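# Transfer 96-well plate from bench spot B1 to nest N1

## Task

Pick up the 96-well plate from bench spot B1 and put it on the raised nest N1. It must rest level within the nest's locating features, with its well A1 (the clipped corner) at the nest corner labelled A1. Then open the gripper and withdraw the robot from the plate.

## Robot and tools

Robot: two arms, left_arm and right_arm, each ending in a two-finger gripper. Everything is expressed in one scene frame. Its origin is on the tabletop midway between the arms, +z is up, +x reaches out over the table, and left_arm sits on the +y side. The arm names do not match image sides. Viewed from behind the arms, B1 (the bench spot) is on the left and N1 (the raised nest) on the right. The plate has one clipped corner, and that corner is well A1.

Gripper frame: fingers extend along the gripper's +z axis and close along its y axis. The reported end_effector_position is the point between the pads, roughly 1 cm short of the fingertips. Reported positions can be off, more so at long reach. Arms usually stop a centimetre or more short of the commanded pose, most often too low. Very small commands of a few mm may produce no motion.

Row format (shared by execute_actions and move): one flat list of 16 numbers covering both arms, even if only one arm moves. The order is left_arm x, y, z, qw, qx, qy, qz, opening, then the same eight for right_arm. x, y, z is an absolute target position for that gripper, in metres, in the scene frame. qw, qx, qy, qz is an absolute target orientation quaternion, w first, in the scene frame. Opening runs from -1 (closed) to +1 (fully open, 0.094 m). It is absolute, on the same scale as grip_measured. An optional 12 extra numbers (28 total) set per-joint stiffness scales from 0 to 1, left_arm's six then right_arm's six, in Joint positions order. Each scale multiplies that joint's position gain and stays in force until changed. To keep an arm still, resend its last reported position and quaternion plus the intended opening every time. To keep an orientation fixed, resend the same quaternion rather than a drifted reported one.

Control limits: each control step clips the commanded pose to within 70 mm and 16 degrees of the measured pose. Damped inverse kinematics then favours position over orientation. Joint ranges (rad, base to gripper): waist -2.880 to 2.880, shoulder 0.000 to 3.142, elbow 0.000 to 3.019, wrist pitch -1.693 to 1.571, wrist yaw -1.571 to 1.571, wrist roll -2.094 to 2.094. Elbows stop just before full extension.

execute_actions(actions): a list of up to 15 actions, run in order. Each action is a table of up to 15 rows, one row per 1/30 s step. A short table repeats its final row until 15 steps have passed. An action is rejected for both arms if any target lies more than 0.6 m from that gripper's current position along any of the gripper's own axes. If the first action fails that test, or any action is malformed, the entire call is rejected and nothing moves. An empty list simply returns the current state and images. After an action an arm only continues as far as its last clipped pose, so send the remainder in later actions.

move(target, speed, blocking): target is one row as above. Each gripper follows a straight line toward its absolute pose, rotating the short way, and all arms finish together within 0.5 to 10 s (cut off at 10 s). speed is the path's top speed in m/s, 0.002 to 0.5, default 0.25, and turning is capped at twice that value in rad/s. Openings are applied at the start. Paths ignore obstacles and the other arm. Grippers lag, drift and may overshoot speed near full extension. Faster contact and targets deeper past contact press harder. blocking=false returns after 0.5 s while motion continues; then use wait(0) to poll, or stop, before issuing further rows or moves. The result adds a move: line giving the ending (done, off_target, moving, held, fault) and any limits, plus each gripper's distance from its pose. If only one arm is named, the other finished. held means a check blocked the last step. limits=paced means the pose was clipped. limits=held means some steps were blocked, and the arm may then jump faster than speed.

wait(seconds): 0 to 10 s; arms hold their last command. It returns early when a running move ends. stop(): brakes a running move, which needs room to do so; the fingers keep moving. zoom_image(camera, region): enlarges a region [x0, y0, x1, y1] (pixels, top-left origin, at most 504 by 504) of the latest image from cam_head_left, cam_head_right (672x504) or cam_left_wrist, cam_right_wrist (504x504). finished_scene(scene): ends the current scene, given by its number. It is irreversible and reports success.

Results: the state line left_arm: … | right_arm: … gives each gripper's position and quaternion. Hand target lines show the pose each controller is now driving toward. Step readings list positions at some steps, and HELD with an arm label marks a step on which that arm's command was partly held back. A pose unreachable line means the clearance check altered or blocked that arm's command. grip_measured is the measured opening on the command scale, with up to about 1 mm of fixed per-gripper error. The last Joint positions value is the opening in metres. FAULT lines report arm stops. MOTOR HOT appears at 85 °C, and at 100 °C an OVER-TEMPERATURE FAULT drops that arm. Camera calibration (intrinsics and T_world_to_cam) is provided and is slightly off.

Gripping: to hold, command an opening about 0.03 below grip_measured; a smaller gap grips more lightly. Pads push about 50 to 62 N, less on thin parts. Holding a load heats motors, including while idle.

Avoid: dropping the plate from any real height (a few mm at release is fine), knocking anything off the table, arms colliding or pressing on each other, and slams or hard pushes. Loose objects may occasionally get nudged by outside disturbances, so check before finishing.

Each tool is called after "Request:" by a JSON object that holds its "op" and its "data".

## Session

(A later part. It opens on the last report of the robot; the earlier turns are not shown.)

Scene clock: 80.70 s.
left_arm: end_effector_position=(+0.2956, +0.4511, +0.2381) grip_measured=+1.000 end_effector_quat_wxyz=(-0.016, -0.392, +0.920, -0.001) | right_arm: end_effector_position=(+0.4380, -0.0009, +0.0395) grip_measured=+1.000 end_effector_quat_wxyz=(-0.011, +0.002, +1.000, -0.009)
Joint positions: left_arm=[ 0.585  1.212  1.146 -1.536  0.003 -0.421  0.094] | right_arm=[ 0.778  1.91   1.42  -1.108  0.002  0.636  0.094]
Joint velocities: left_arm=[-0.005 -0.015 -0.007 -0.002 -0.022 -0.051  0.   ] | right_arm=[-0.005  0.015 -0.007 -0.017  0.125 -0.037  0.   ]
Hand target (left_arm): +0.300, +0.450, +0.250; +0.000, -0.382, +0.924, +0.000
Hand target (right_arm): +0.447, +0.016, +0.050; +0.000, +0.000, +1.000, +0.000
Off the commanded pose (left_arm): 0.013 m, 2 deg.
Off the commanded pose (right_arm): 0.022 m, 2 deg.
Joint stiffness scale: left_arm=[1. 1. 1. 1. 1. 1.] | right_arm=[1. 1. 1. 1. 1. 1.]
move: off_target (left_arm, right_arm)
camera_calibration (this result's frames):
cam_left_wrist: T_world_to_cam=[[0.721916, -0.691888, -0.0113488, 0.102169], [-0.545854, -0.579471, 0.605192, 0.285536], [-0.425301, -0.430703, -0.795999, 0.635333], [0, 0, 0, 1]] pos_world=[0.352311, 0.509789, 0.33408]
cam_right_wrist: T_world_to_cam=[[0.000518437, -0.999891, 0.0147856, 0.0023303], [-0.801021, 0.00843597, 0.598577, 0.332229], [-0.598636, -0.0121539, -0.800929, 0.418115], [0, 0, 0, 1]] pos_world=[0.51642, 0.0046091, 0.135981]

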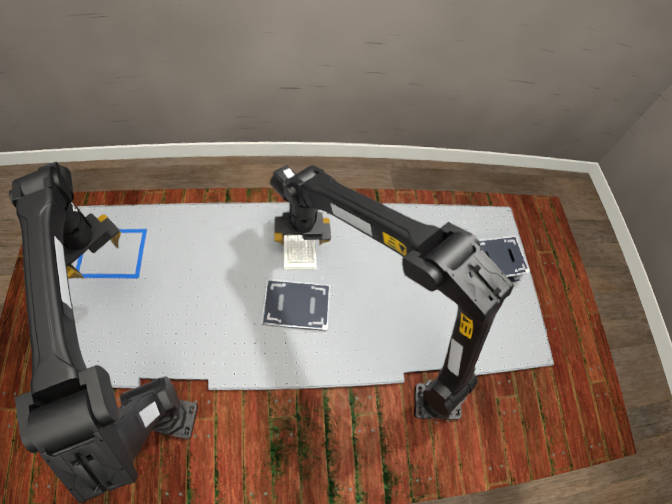

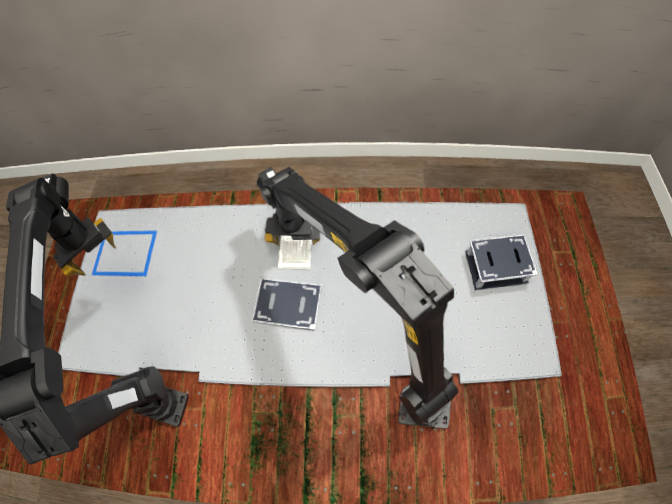

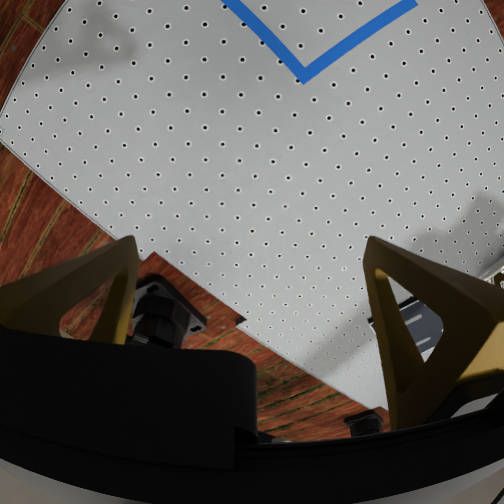

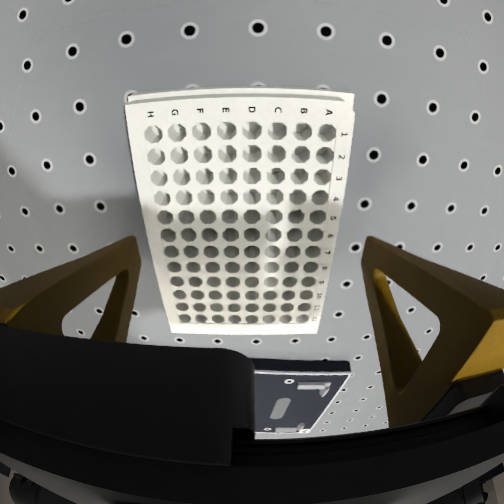

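Request:
{"op": "move", "data": {"target": [0.30,0.45,0.25,0,0.38,-0.92,0,1, 0.442,0.019,0.03,0,0,1,0,1], "speed": 0.03}}

Scene clock: 83.80 s.
left_arm: end_effector_position=(+0.2956, +0.4511, +0.2381) grip_measured=+1.000 end_effector_quat_wxyz=(-0.016, -0.392, +0.920, -0.001) | right_arm: end_effector_position=(+0.4381, +0.0070, +0.0277) grip_measured=+1.000 end_effector_quat_wxyz=(-0.008, +0.001, +1.000, -0.007)
Joint positions: left_arm=[ 0.585  1.212  1.146 -1.536  0.003 -0.421  0.094] | right_arm=[ 0.789  1.932  1.42  -1.08   0.002  0.646  0.094]
Joint velocities: left_arm=[-0.015 -0.024  0.002 -0.002 -0.051 -0.037  0.   ] | right_arm=[ 0.005 -0.005 -0.007  0.007  0.051  0.007  0.   ]
Hand target (left_arm): +0.300, +0.450, +0.250; +0.000, -0.382, +0.924, +0.000
Hand target (right_arm): +0.442, +0.019, +0.030; +0.000, +0.000, +1.000, +0.000
Off the commanded pose (left_arm): 0.013 m, 2 deg.
Off the commanded pose (right_arm): 0.013 m, 1 deg.
Joint stiffness scale: left_arm=[1. 1. 1. 1. 1. 1.] | right_arm=[1. 1. 1. 1. 1. 1.]
move: off_target (left_arm, right_arm)
camera_calibration (this result's frames):
cam_left_wrist: T_world_to_cam=[[0.721916, -0.691888, -0.0113488, 0.102169], [-0.545854, -0.579471, 0.605192, 0.285536], [-0.425301, -0.430703, -0.795999, 0.635333], [0, 0, 0, 1]] pos_world=[0.352311, 0.509789, 0.33408]
cam_right_wrist: T_world_to_cam=[[0.001981, -0.999934, 0.0113406, 0.0098243], [-0.80405, 0.00514994, 0.594539, 0.340768], [-0.594558, -0.0102962, -0.803987, 0.407183], [0, 0, 0, 1]] pos_world=[0.516069, 0.0122611, 0.124658]

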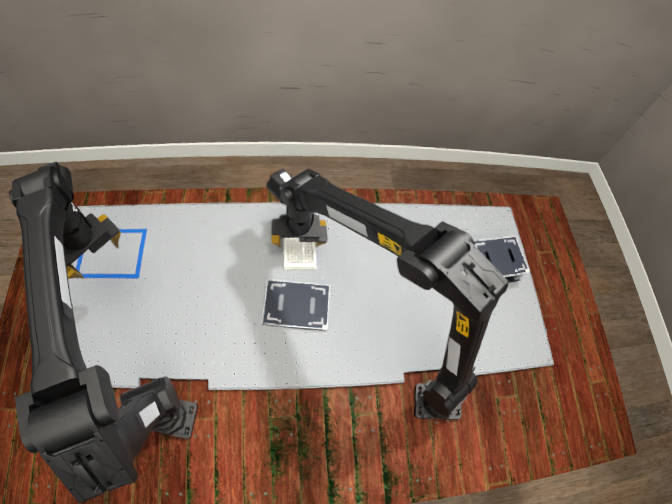

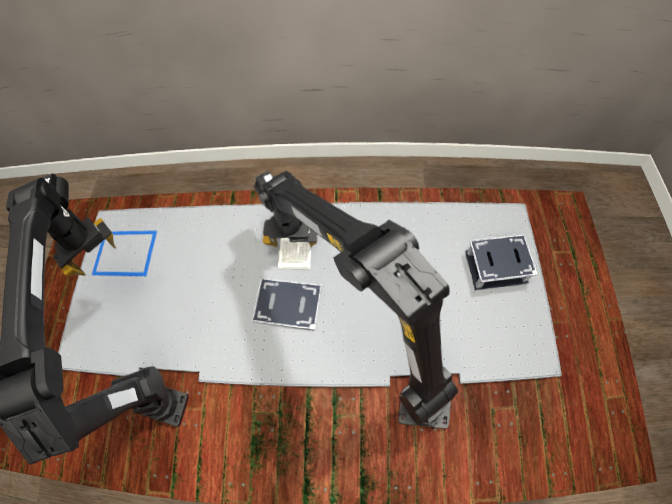

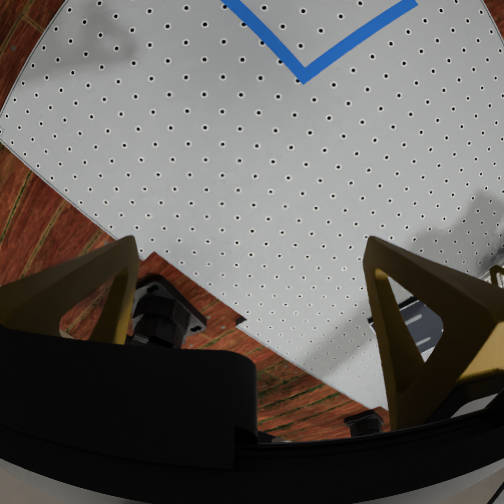

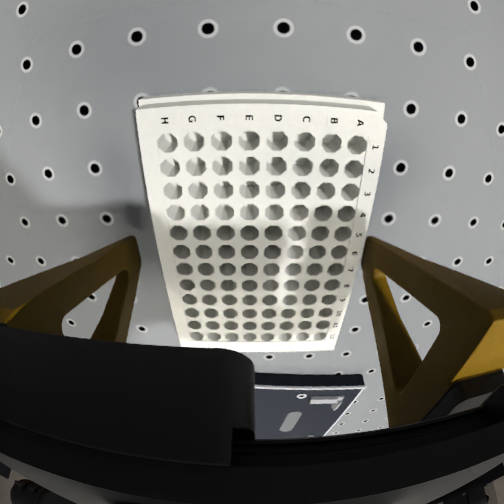

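Request:
{"op": "move", "data": {"target": [0.30,0.45,0.25,0,0.38,-0.92,0,1, 0.435,0.011,0.022,0,0,1,0,1], "speed": 0.02}}

Scene clock: 88.20 s.
left_arm: end_effector_position=(+0.2956, +0.4511, +0.2381) grip_measured=+1.000 end_effector_quat_wxyz=(-0.016, -0.392, +0.920, -0.001) | right_arm: end_effector_position=(+0.4357, +0.0052, +0.0198) grip_measured=+1.000 end_effector_quat_wxyz=(-0.005, +0.001, +1.000, -0.005)
Joint positions: left_arm=[ 0.585  1.212  1.146 -1.536  0.003 -0.421  0.094] | right_arm=[ 0.789  1.932  1.396 -1.049  0.002  0.646  0.094]
Joint velocities: left_arm=[-0.015 -0.005 -0.007 -0.007 -0.022  0.007  0.   ] | right_arm=[-0.005 -0.015  0.007  0.007  0.007  0.007  0.   ]
Hand target (left_arm): +0.300, +0.450, +0.250; +0.000, -0.382, +0.924, +0.000
Hand target (right_arm): +0.435, +0.011, +0.022; +0.000, +0.000, +1.000, +0.000
Off the commanded pose (left_arm): 0.013 m, 2 deg.
Off the commanded pose (right_arm): 0.006 m, 1 deg.
Joint stiffness scale: left_arm=[1. 1. 1. 1. 1. 1.] | right_arm=[1. 1. 1. 1. 1. 1.]
move: off_target (left_arm)
camera_calibration (this result's frames):
cam_left_wrist: T_world_to_cam=[[0.721916, -0.691888, -0.0113488, 0.102169], [-0.545854, -0.579471, 0.605192, 0.285536], [-0.425301, -0.430703, -0.795999, 0.635333], [0, 0, 0, 1]] pos_world=[0.352311, 0.509789, 0.33408]
cam_right_wrist: T_world_to_cam=[[0.00155079, -0.999971, 0.00746306, 0.00838328], [-0.807125, 0.0031544, 0.590373, 0.345023], [-0.590379, -0.00693916, -0.807096, 0.397547], [0, 0, 0, 1]] pos_world=[0.513167, 0.0100533, 0.117104]

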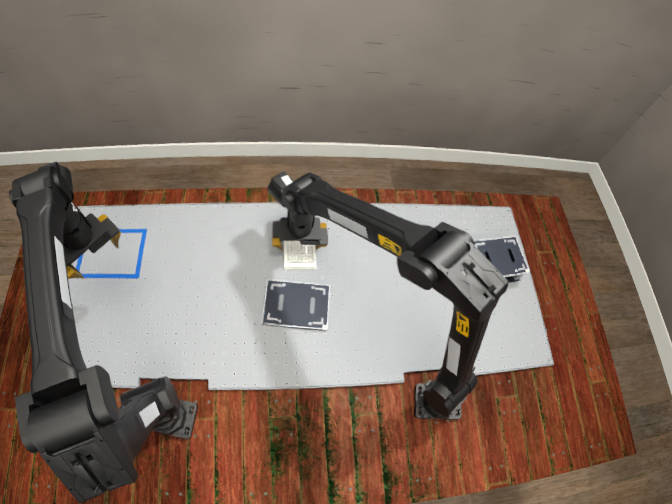

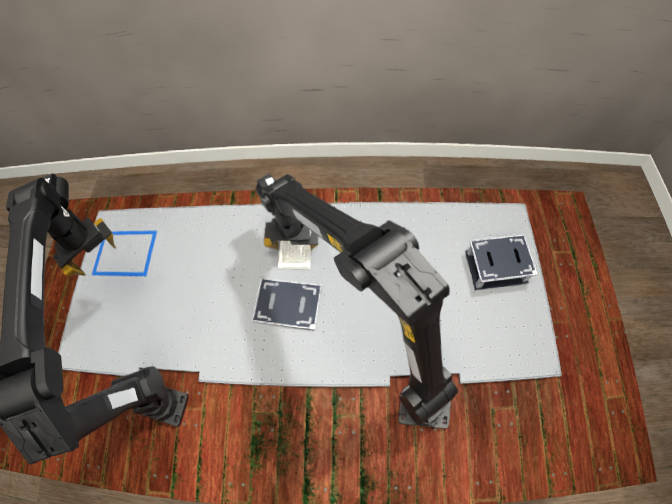

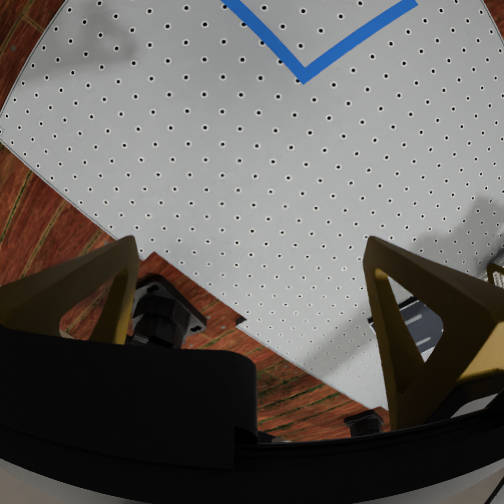

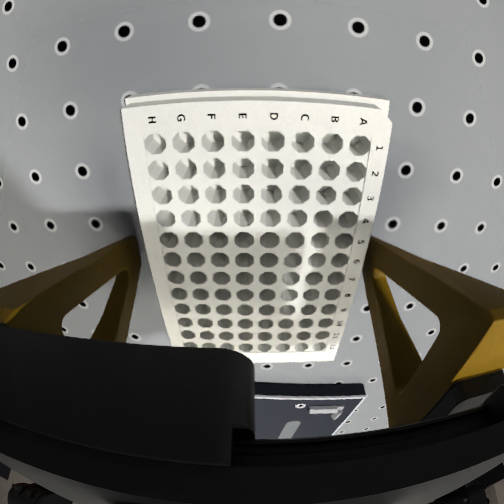

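Request:
{"op": "move", "data": {"target": [0.30,0.45,0.25,0,0.38,-0.92,0,1, 0.434,0.010,0.016,0,0,1,0,1], "speed": 0.02}}

Request:
{"op": "move", "data": {"target": [0.30,0.45,0.25,0,0.38,-0.92,0,1, 0.434,0.010,0.016,0,0,1,0,0.75], "speed": 0.02}}

Scene clock: 92.30 s.
left_arm: end_effector_position=(+0.2956, +0.4511, +0.2381) grip_measured=+1.000 end_effector_quat_wxyz=(-0.016, -0.392, +0.920, -0.001) | right_arm: end_effector_position=(+0.4357, +0.0051, +0.0175) grip_measured=+1.000 end_effector_quat_wxyz=(-0.003, +0.001, +1.000, -0.004)
Joint positions: left_arm=[ 0.585  1.212  1.146 -1.536  0.003 -0.421  0.094] | right_arm=[ 0.789  1.932  1.389 -1.037  0.002  0.646  0.094]
Joint velocities: left_arm=[ 0.005 -0.005  0.022 -0.012 -0.051 -0.037  0.   ] | right_arm=[ 0.005 -0.024  0.002 -0.002 -0.066 -0.037  0.   ]
Hand target (left_arm): +0.300, +0.450, +0.250; +0.000, -0.382, +0.924, +0.000
Hand target (right_arm): +0.434, +0.010, +0.016; +0.000, +0.000, +1.000, +0.000
Off the commanded pose (left_arm): 0.013 m, 2 deg.
Off the commanded pose (right_arm): 0.005 m, 1 deg.
Joint stiffness scale: left_arm=[1. 1. 1. 1. 1. 1.] | right_arm=[1. 1. 1. 1. 1. 1.]
move: off_target (left_arm)
camera_calibration (this result's frames):
cam_left_wrist: T_world_to_cam=[[0.721916, -0.691888, -0.0113488, 0.102169], [-0.545854, -0.579471, 0.605192, 0.285536], [-0.425301, -0.430703, -0.795999, 0.635333], [0, 0, 0, 1]] pos_world=[0.352311, 0.509789, 0.33408]
cam_right_wrist: T_world_to_cam=[[0.00152574, -0.99999, 0.00426455, 0.00844642], [-0.809639, 0.00126769, 0.586926, 0.347505], [-0.586926, -0.00434824, -0.809629, 0.394227], [0, 0, 0, 1]] pos_world=[0.512722, 0.00972, 0.115182]

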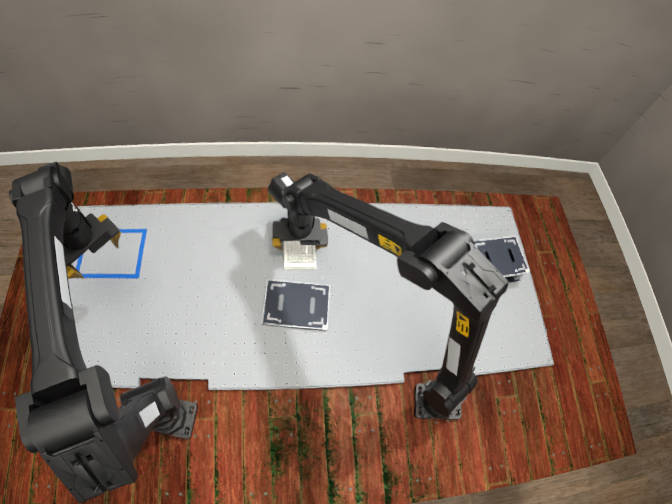

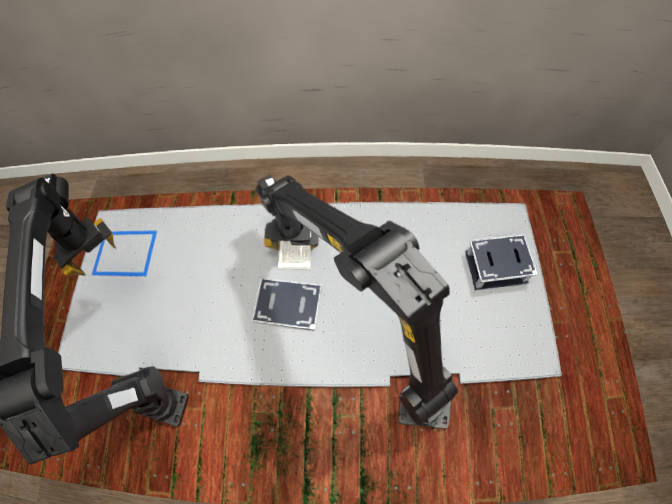

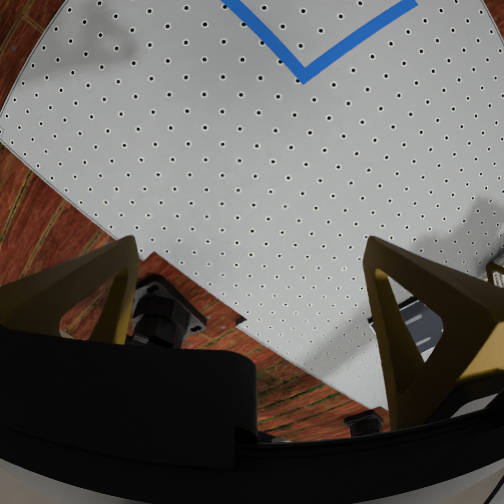

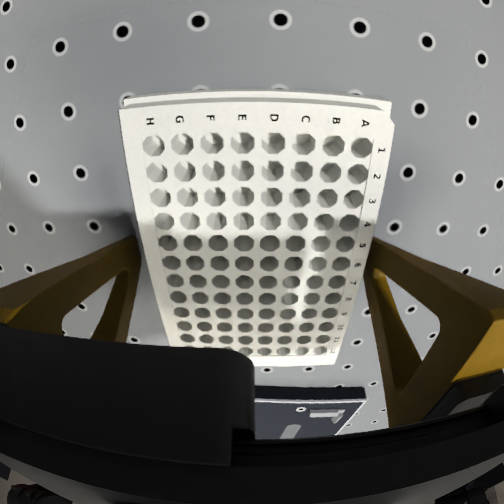

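Scene clock: 93.50 s.
left_arm: end_effector_position=(+0.2956, +0.4511, +0.2381) grip_measured=+1.000 end_effector_quat_wxyz=(-0.016, -0.392, +0.920, -0.001) | right_arm: end_effector_position=(+0.4357, +0.0049, +0.0172) grip_measured=+0.771 end_effector_quat_wxyz=(-0.003, +0.001, +1.000, -0.004)
Joint positions: left_arm=[ 0.585  1.212  1.146 -1.536  0.003 -0.421  0.094] | right_arm=[ 0.789  1.932  1.388 -1.036  0.003  0.646  0.083]
Joint velocities: left_arm=[ 0.005 -0.005 -0.012  0.007  0.081 -0.007  0.   ] | right_arm=[-0.005 -0.005 -0.012  0.002 -0.022 -0.022  0.001]
Hand target (left_arm): +0.300, +0.450, +0.250; +0.000, -0.382, +0.924, +0.000
Hand target (right_arm): +0.434, +0.010, +0.016; -0.000, +0.000, +1.000, -0.000
Off the commanded pose (left_arm): 0.013 m, 2 deg.
Off the commanded pose (right_arm): 0.006 m, 1 deg.
Joint stiffness scale: left_arm=[1. 1. 1. 1. 1. 1.] | right_arm=[1. 1. 1. 1. 1. 1.]
move: off_target (left_arm)
camera_calibration (this result's frames):
cam_left_wrist: T_world_to_cam=[[0.721916, -0.691888, -0.0113488, 0.102169], [-0.545854, -0.579471, 0.605192, 0.285536], [-0.425301, -0.430703, -0.795999, 0.635333], [0, 0, 0, 1]] pos_world=[0.352311, 0.509789, 0.33408]
cam_right_wrist: T_world_to_cam=[[0.00153329, -0.999985, 0.00518097, 0.00818059], [-0.810042, 0.00179595, 0.586369, 0.347832], [-0.58637, -0.00509588, -0.810028, 0.393791], [0, 0, 0, 1]] pos_world=[0.512653, 0.00956249, 0.114982]

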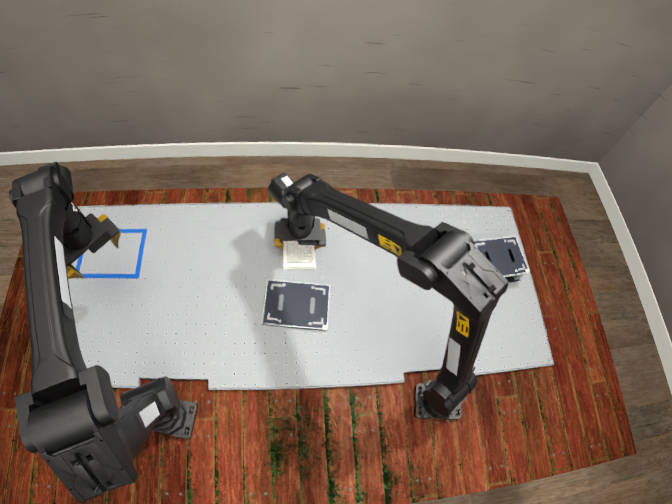

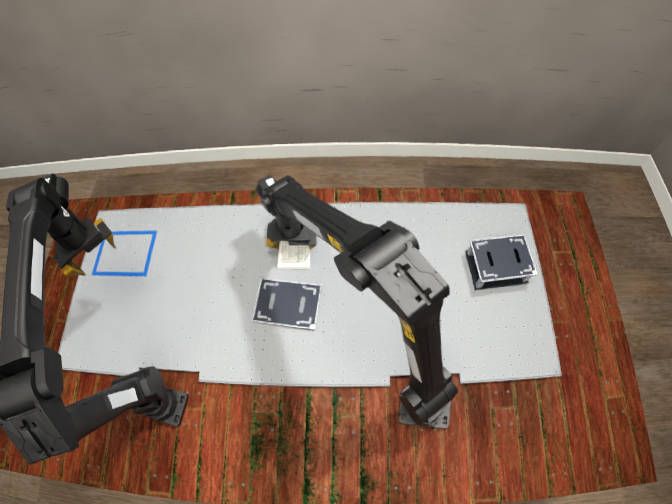

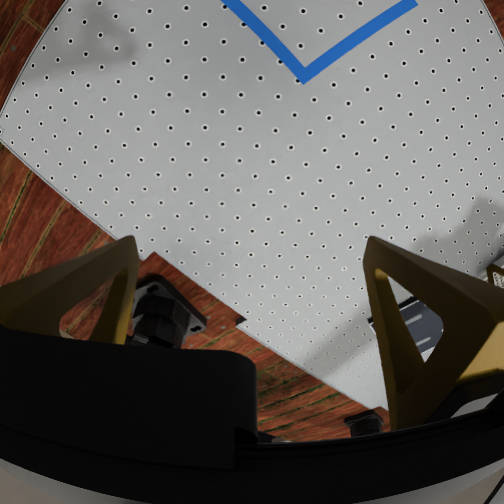

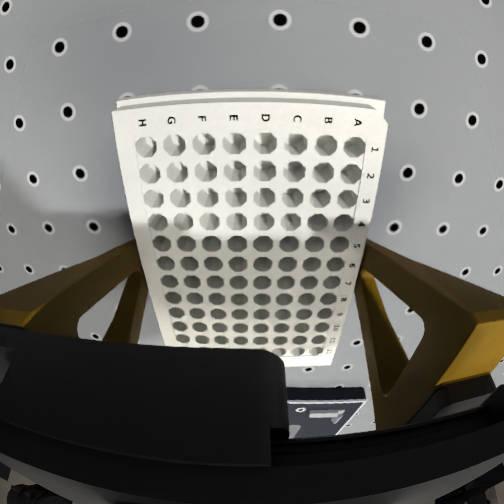

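Request:
{"op": "move", "data": {"target": [0.30,0.45,0.25,0,0.38,-0.92,0,1, 0.434,0.0,0.12,0,0,1,0,0.74], "speed": 0.08}}

Request:
{"op": "move", "data": {"target": [0.30,0.45,0.25,0,0.38,-0.92,0,1, 0.40,-0.35,0.19,0,0.45,0.893,0,0.74], "speed": 0.2}}

Request:
{"op": "move", "data": {"target": [0.30,0.45,0.25,0,0.38,-0.92,0,1, 0.372,-0.565,0.17,0,0.672,0.740,0,0.74], "speed": 0.15}}

Scene clock: 102.83 s.
left_arm: end_effector_position=(+0.2956, +0.4511, +0.2381) grip_measured=+1.000 end_effector_quat_wxyz=(-0.016, -0.392, +0.920, -0.001) | right_arm: end_effector_position=(+0.4190, -0.0076, +0.0905) grip_measured=+0.771 end_effector_quat_wxyz=(-0.025, +0.001, +0.999, -0.020)
Joint positions: left_arm=[ 0.585  1.212  1.146 -1.536  0.003 -0.421  0.094] | right_arm=[ 0.789  1.83   1.446 -1.251  0.003  0.646  0.083]
Joint velocities: left_arm=[-0.024 -0.005  0.007 -0.007 -0.037  0.037  0.   ] | right_arm=[ 0.005  0.005 -0.007 -0.002  0.037 -0.022 -0.   ]
Hand target (left_arm): +0.300, +0.450, +0.250; +0.000, -0.382, +0.924, +0.000
Hand target (right_arm): +0.434, +0.000, +0.120; +0.000, +0.000, +1.000, -0.000
Off the commanded pose (left_arm): 0.013 m, 2 deg.
Off the commanded pose (right_arm): 0.034 m, 4 deg.
Joint stiffness scale: left_arm=[1. 1. 1. 1. 1. 1.] | right_arm=[1. 1. 1. 1. 1. 1.]
move: off_target (left_arm, right_arm)
camera_calibration (this result's frames):
cam_left_wrist: T_world_to_cam=[[0.721916, -0.691888, -0.0113488, 0.102169], [-0.545854, -0.579471, 0.605192, 0.285536], [-0.425301, -0.430703, -0.795999, 0.635333], [0, 0, 0, 1]] pos_world=[0.352311, 0.509789, 0.33408]
cam_right_wrist: T_world_to_cam=[[0.00246759, -0.999284, 0.0377511, -0.00797373], [-0.783367, 0.0215328, 0.621186, 0.277156], [-0.621554, -0.0311058, -0.782753, 0.455359], [0, 0, 0, 1]] pos_world=[0.500165, 0.000228295, 0.184569]

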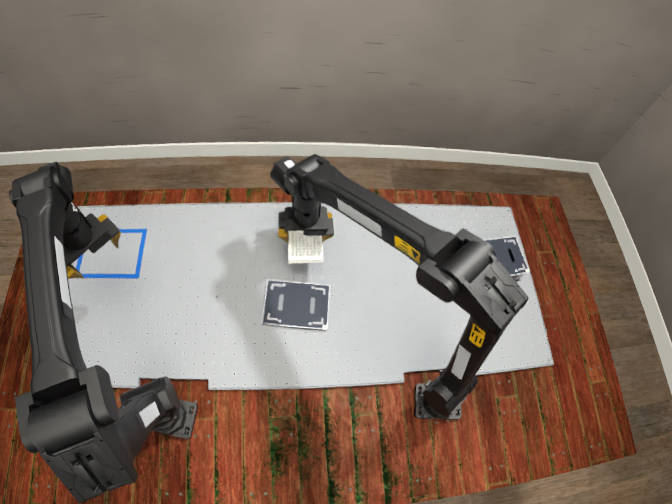

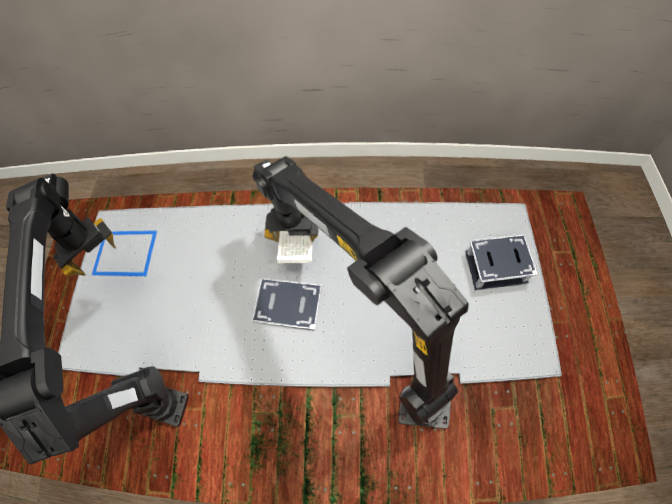

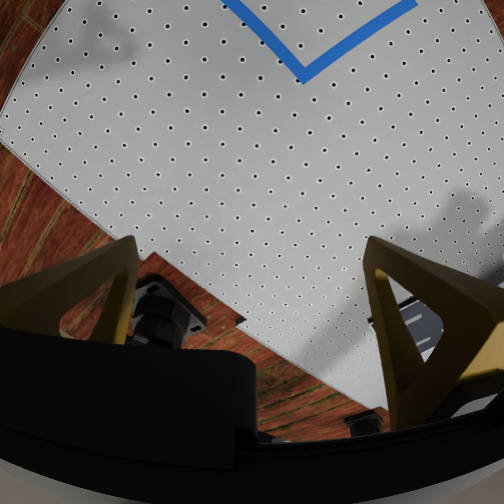

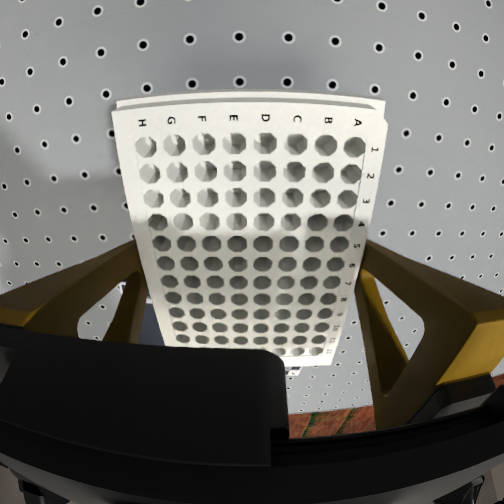

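Scene clock: 105.57 s.
left_arm: end_effector_position=(+0.2956, +0.4511, +0.2381) grip_measured=+1.000 end_effector_quat_wxyz=(-0.016, -0.392, +0.920, -0.001) | right_arm: end_effector_position=(+0.3938, -0.3476, +0.1745) grip_measured=+0.771 end_effector_quat_wxyz=(-0.025, +0.445, +0.895, -0.007)
Joint positions: left_arm=[ 0.585  1.212  1.146 -1.536  0.003 -0.421  0.094] | right_arm=[ 0.076  1.433  1.182 -1.371 -0.006  0.852  0.083]
Joint velocities: left_arm=[ 0.015 -0.005  0.007 -0.007  0.037 -0.022  0.   ] | right_arm=[-0.005 -0.015 -0.007 -0.002 -0.037 -0.007  0.   ]
Hand target (left_arm): +0.300, +0.450, +0.250; +0.000, -0.382, +0.924, +0.000
Hand target (right_arm): +0.398, -0.349, +0.191; -0.008, +0.450, +0.893, +0.001
Off the commanded pose (left_arm): 0.013 m, 2 deg.
Off the commanded pose (right_arm): 0.017 m, 3 deg.
Joint stiffness scale: left_arm=[1. 1. 1. 1. 1. 1.] | right_arm=[1. 1. 1. 1. 1. 1.]
move: off_target (left_arm, right_arm)
camera_calibration (this result's frames):
cam_left_wrist: T_world_to_cam=[[0.721916, -0.691888, -0.0113488, 0.102169], [-0.545854, -0.579471, 0.605192, 0.285536], [-0.425301, -0.430703, -0.795999, 0.635333], [0, 0, 0, 1]] pos_world=[0.352311, 0.509789, 0.33408]
cam_right_wrist: T_world_to_cam=[[-0.793423, -0.607852, 0.0315659, 0.0997053], [-0.465496, 0.639387, 0.611963, 0.303807], [-0.392165, 0.470852, -0.790256, 0.580304], [0, 0, 0, 1]] pos_world=[0.448105, -0.406881, 0.269523]

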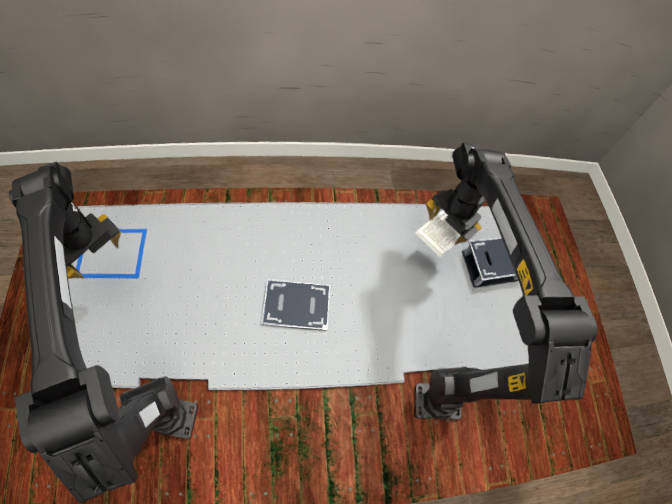

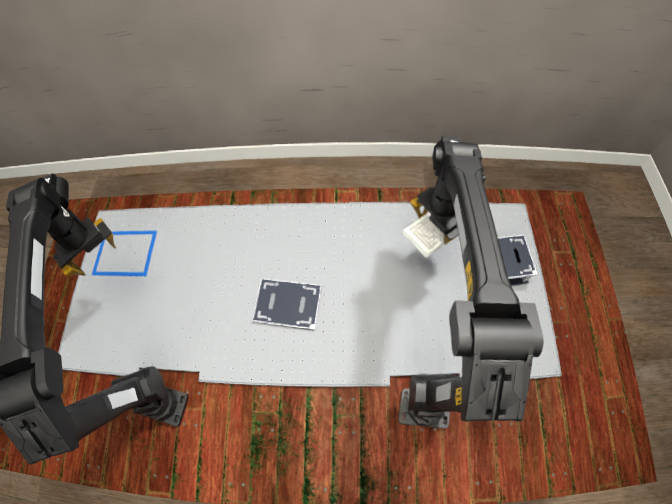

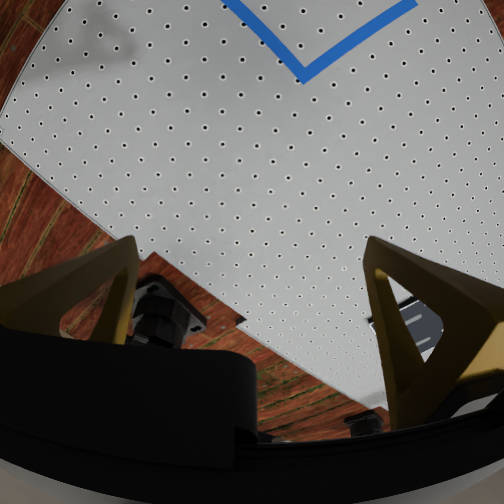

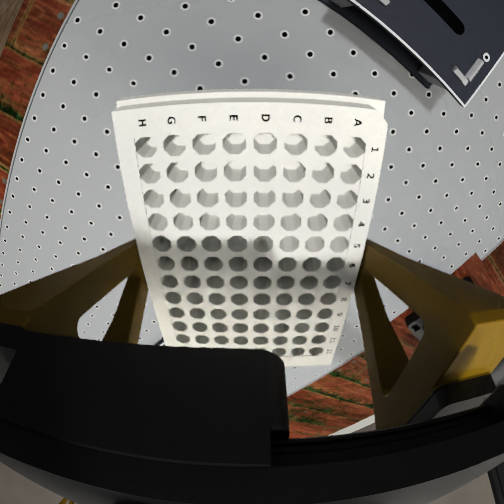

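Scene clock: 107.80 s.
left_arm: end_effector_position=(+0.2956, +0.4511, +0.2381) grip_measured=+1.000 end_effector_quat_wxyz=(-0.016, -0.392, +0.920, -0.001) | right_arm: end_effector_position=(+0.3530, -0.5500, +0.1530) grip_measured=+0.771 end_effector_quat_wxyz=(-0.033, +0.666, +0.745, -0.002)
Joint positions: left_arm=[ 0.585  1.212  1.146 -1.536  0.003 -0.421  0.094] | right_arm=[-0.432  1.525  1.223 -1.334 -0.005  0.881  0.083]
Joint velocities: left_arm=[-0.005 -0.005 -0.007  0.017 -0.022  0.051  0.   ] | right_arm=[-0.015 -0.024 -0.002 -0.007  0.051  0.007  0.001]
Hand target (left_arm): +0.300, +0.450, +0.250; +0.000, -0.382, +0.924, +0.000
Hand target (right_arm): +0.369, -0.563, +0.170; -0.006, +0.673, +0.740, +0.002
Off the commanded pose (left_arm): 0.013 m, 2 deg.
Off the commanded pose (right_arm): 0.030 m, 4 deg.
Joint stiffness scale: left_arm=[1. 1. 1. 1. 1. 1.] | right_arm=[1. 1. 1. 1. 1. 1.]
move: off_target (left_arm, right_arm)
camera_calibration (this result's frames):
cam_left_wrist: T_world_to_cam=[[0.721916, -0.691888, -0.0113488, 0.102169], [-0.545854, -0.579471, 0.605192, 0.285536], [-0.425301, -0.430703, -0.795999, 0.635333], [0, 0, 0, 1]] pos_world=[0.352311, 0.509789, 0.33408]
cam_right_wrist: T_world_to_cam=[[-0.992189, -0.11662, 0.0442907, 0.283324], [-0.0645468, 0.783755, 0.617708, 0.36435], [-0.10675, 0.610024, -0.78516, 0.617672], [0, 0, 0, 1]] pos_world=[0.370565, -0.629314, 0.24736]

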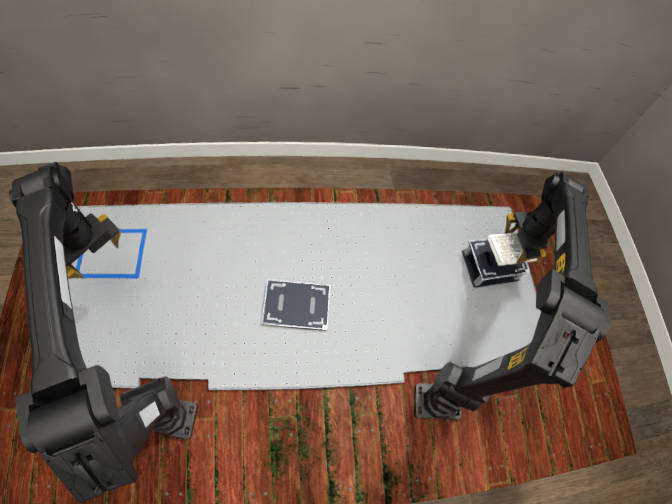

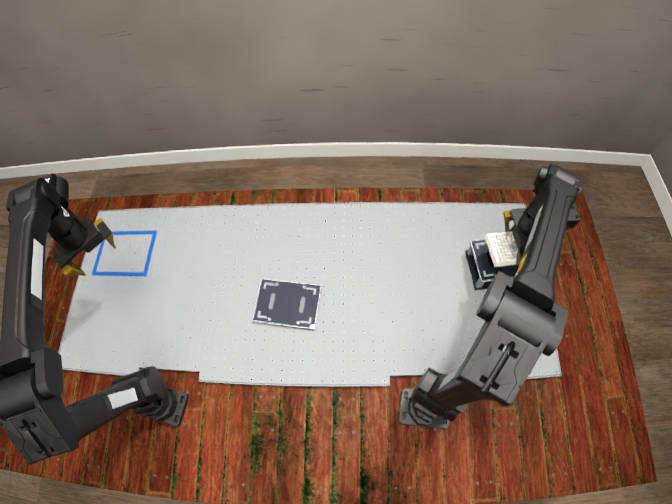

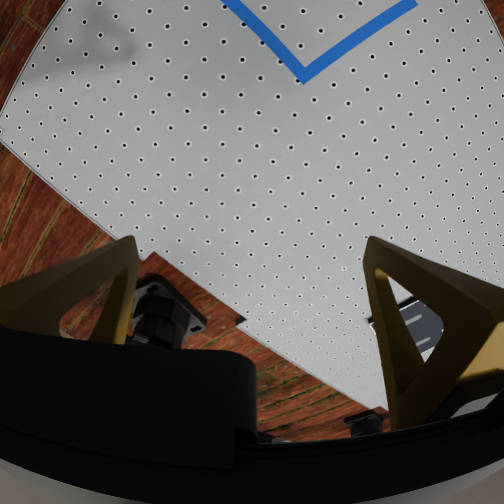

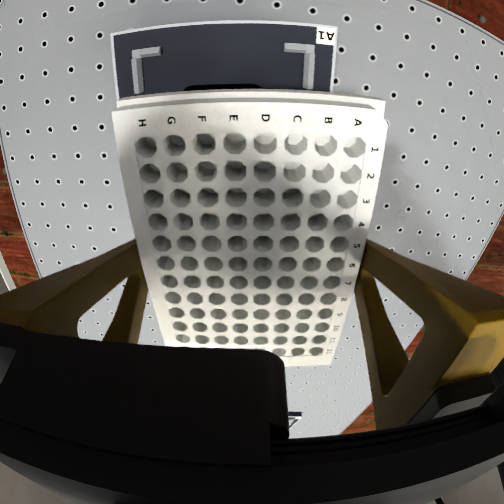

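Request:
{"op": "move", "data": {"target": [0.30,0.45,0.25,0,0.38,-0.92,0,1, 0.372,-0.565,0.125,0,0.672,0.740,0,0.74], "speed": 0.04}}

Scene clock: 111.00 s.
left_arm: end_effector_position=(+0.2956, +0.4511, +0.2381) grip_measured=+1.000 end_effector_quat_wxyz=(-0.016, -0.392, +0.920, -0.001) | right_arm: end_effector_position=(+0.3698, -0.5616, +0.1267) grip_measured=+0.771 end_effector_quat_wxyz=(-0.003, +0.667, +0.745, +0.001)
Joint positions: left_arm=[ 0.585  1.212  1.146 -1.536  0.003 -0.421  0.094] | right_arm=[-0.432  1.562  1.194 -1.209 -0.002  0.884  0.083]
Joint velocities: left_arm=[-0.024 -0.015 -0.012  0.002  0.022 -0.051  0.   ] | right_arm=[-0.005 -0.015 -0.017 -0.012 -0.007 -0.007 -0.001]
Hand target (left_arm): +0.300, +0.450, +0.250; +0.000, -0.382, +0.924, +0.000
Hand target (right_arm): +0.372, -0.565, +0.125; +0.000, +0.673, +0.740, -0.000
Off the commanded pose (left_arm): 0.013 m, 2 deg.
Off the commanded pose (right_arm): 0.004 m, 1 deg.
Joint stiffness scale: left_arm=[1. 1. 1. 1. 1. 1.] | right_arm=[1. 1. 1. 1. 1. 1.]
move: off_target (left_arm)
camera_calibration (this result's frames):
cam_left_wrist: T_world_to_cam=[[0.721916, -0.691888, -0.0113488, 0.102169], [-0.545854, -0.579471, 0.605192, 0.285536], [-0.425301, -0.430703, -0.795999, 0.635333], [0, 0, 0, 1]] pos_world=[0.352311, 0.509789, 0.33408]
cam_right_wrist: T_world_to_cam=[[-0.993605, -0.112911, 0.000522944, 0.308016], [-0.0911852, 0.805131, 0.586045, 0.416672], [-0.0665922, 0.58225, -0.810278, 0.578612], [0, 0, 0, 1]] pos_world=[0.382572, -0.637594, 0.224487]

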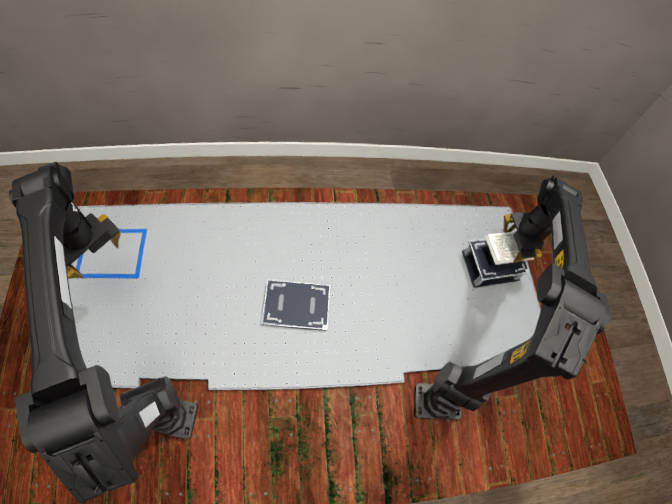

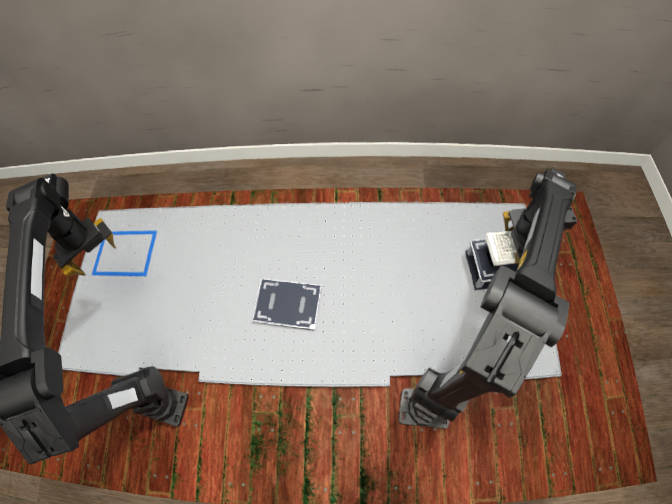

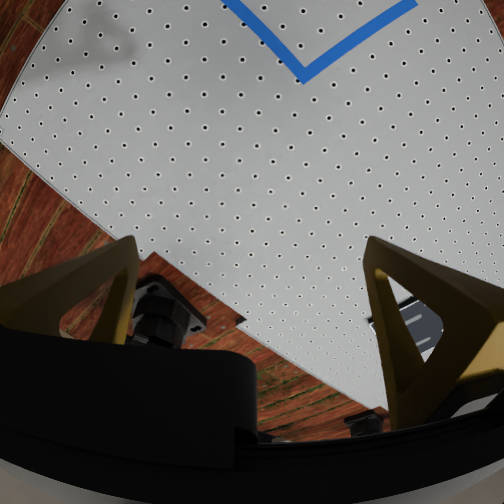

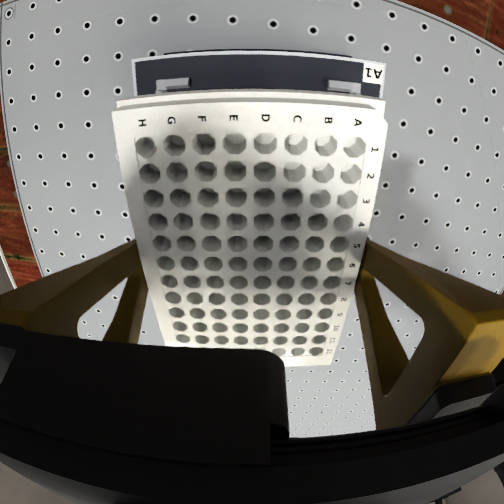

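Request:
{"op": "move", "data": {"target": [0.30,0.45,0.25,0,0.38,-0.92,0,1, 0.367,-0.562,0.105,0,0.672,0.740,0,0.74], "speed": 0.03}}

Request:
{"op": "zoom_image", "data": {"camera": "cam_right_wrist", "region": [90, 30, 420, 160]}}

Scene clock: 116.70 s.
left_arm: end_effector_position=(+0.2956, +0.4511, +0.2381) grip_measured=+1.000 end_effector_quat_wxyz=(-0.016, -0.392, +0.920, -0.001) | right_arm: end_effector_position=(+0.3650, -0.5584, +0.1072) grip_measured=+0.771 end_effector_quat_wxyz=(-0.003, +0.668, +0.745, +0.001)
Joint positions: left_arm=[ 0.585  1.212  1.146 -1.536  0.003 -0.421  0.094] | right_arm=[-0.432  1.567  1.146 -1.155 -0.002  0.885  0.083]
Joint velocities: left_arm=[-0.015 -0.005  0.007 -0.017 -0.066  0.022  0.   ] | right_arm=[-0.005 -0.015  0.007 -0.002 -0.007 -0.007  0.   ]
Hand target (left_arm): +0.300, +0.450, +0.250; +0.000, -0.382, +0.924, +0.000
Hand target (right_arm): +0.367, -0.562, +0.105; -0.000, +0.672, +0.740, +0.000
Off the commanded pose (left_arm): 0.013 m, 2 deg.
Off the commanded pose (right_arm): 0.005 m, 1 deg.
Joint stiffness scale: left_arm=[1. 1. 1. 1. 1. 1.] | right_arm=[1. 1. 1. 1. 1. 1.]
move: off_target (left_arm)
camera_calibration (this result's frames):
cam_left_wrist: T_world_to_cam=[[0.721916, -0.691888, -0.0113488, 0.102169], [-0.545854, -0.579471, 0.605192, 0.285536], [-0.425301, -0.430703, -0.795999, 0.635333], [0, 0, 0, 1]] pos_world=[0.352311, 0.509789, 0.33408]
cam_right_wrist: T_world_to_cam=[[-0.993648, -0.112532, 0.000525008, 0.303793], [-0.0908769, 0.805167, 0.586044, 0.425007], [-0.0663716, 0.582274, -0.810279, 0.560604], [0, 0, 0, 1]] pos_world=[0.377695, -0.63444, 0.205013]

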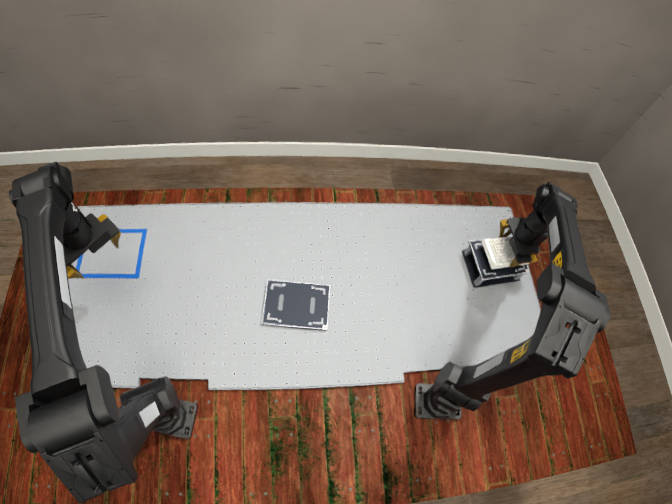

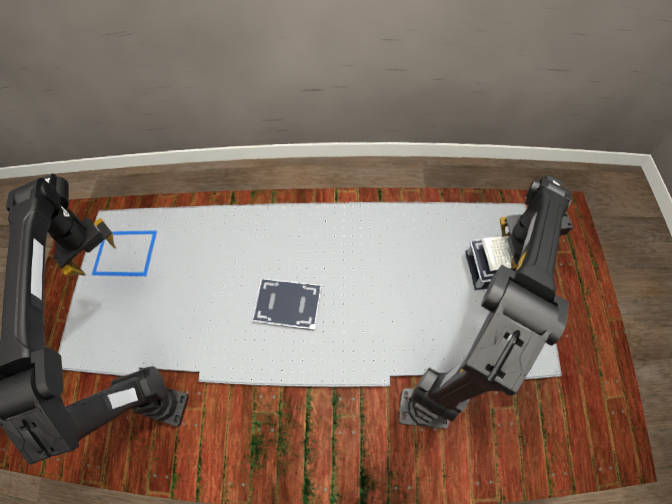

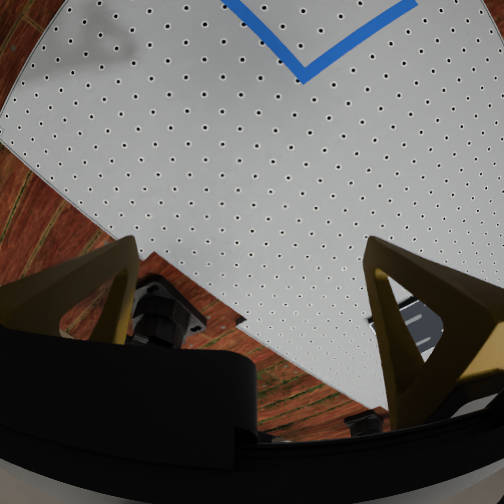

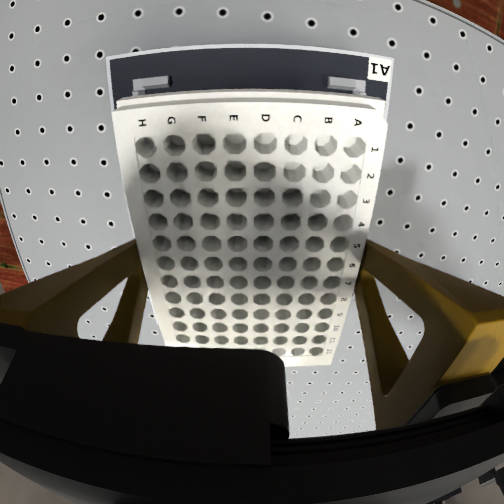

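Region (90, 30, 420, 160) of cam_right_wrist's 504x504 image, scaled by 1.527, with more detail than that image has; it fills the top 199 rows of this view, and the rest is white.

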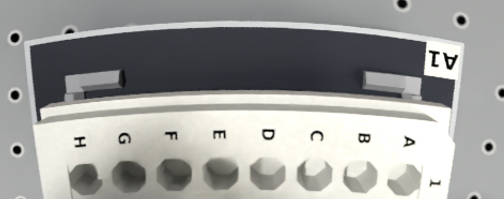

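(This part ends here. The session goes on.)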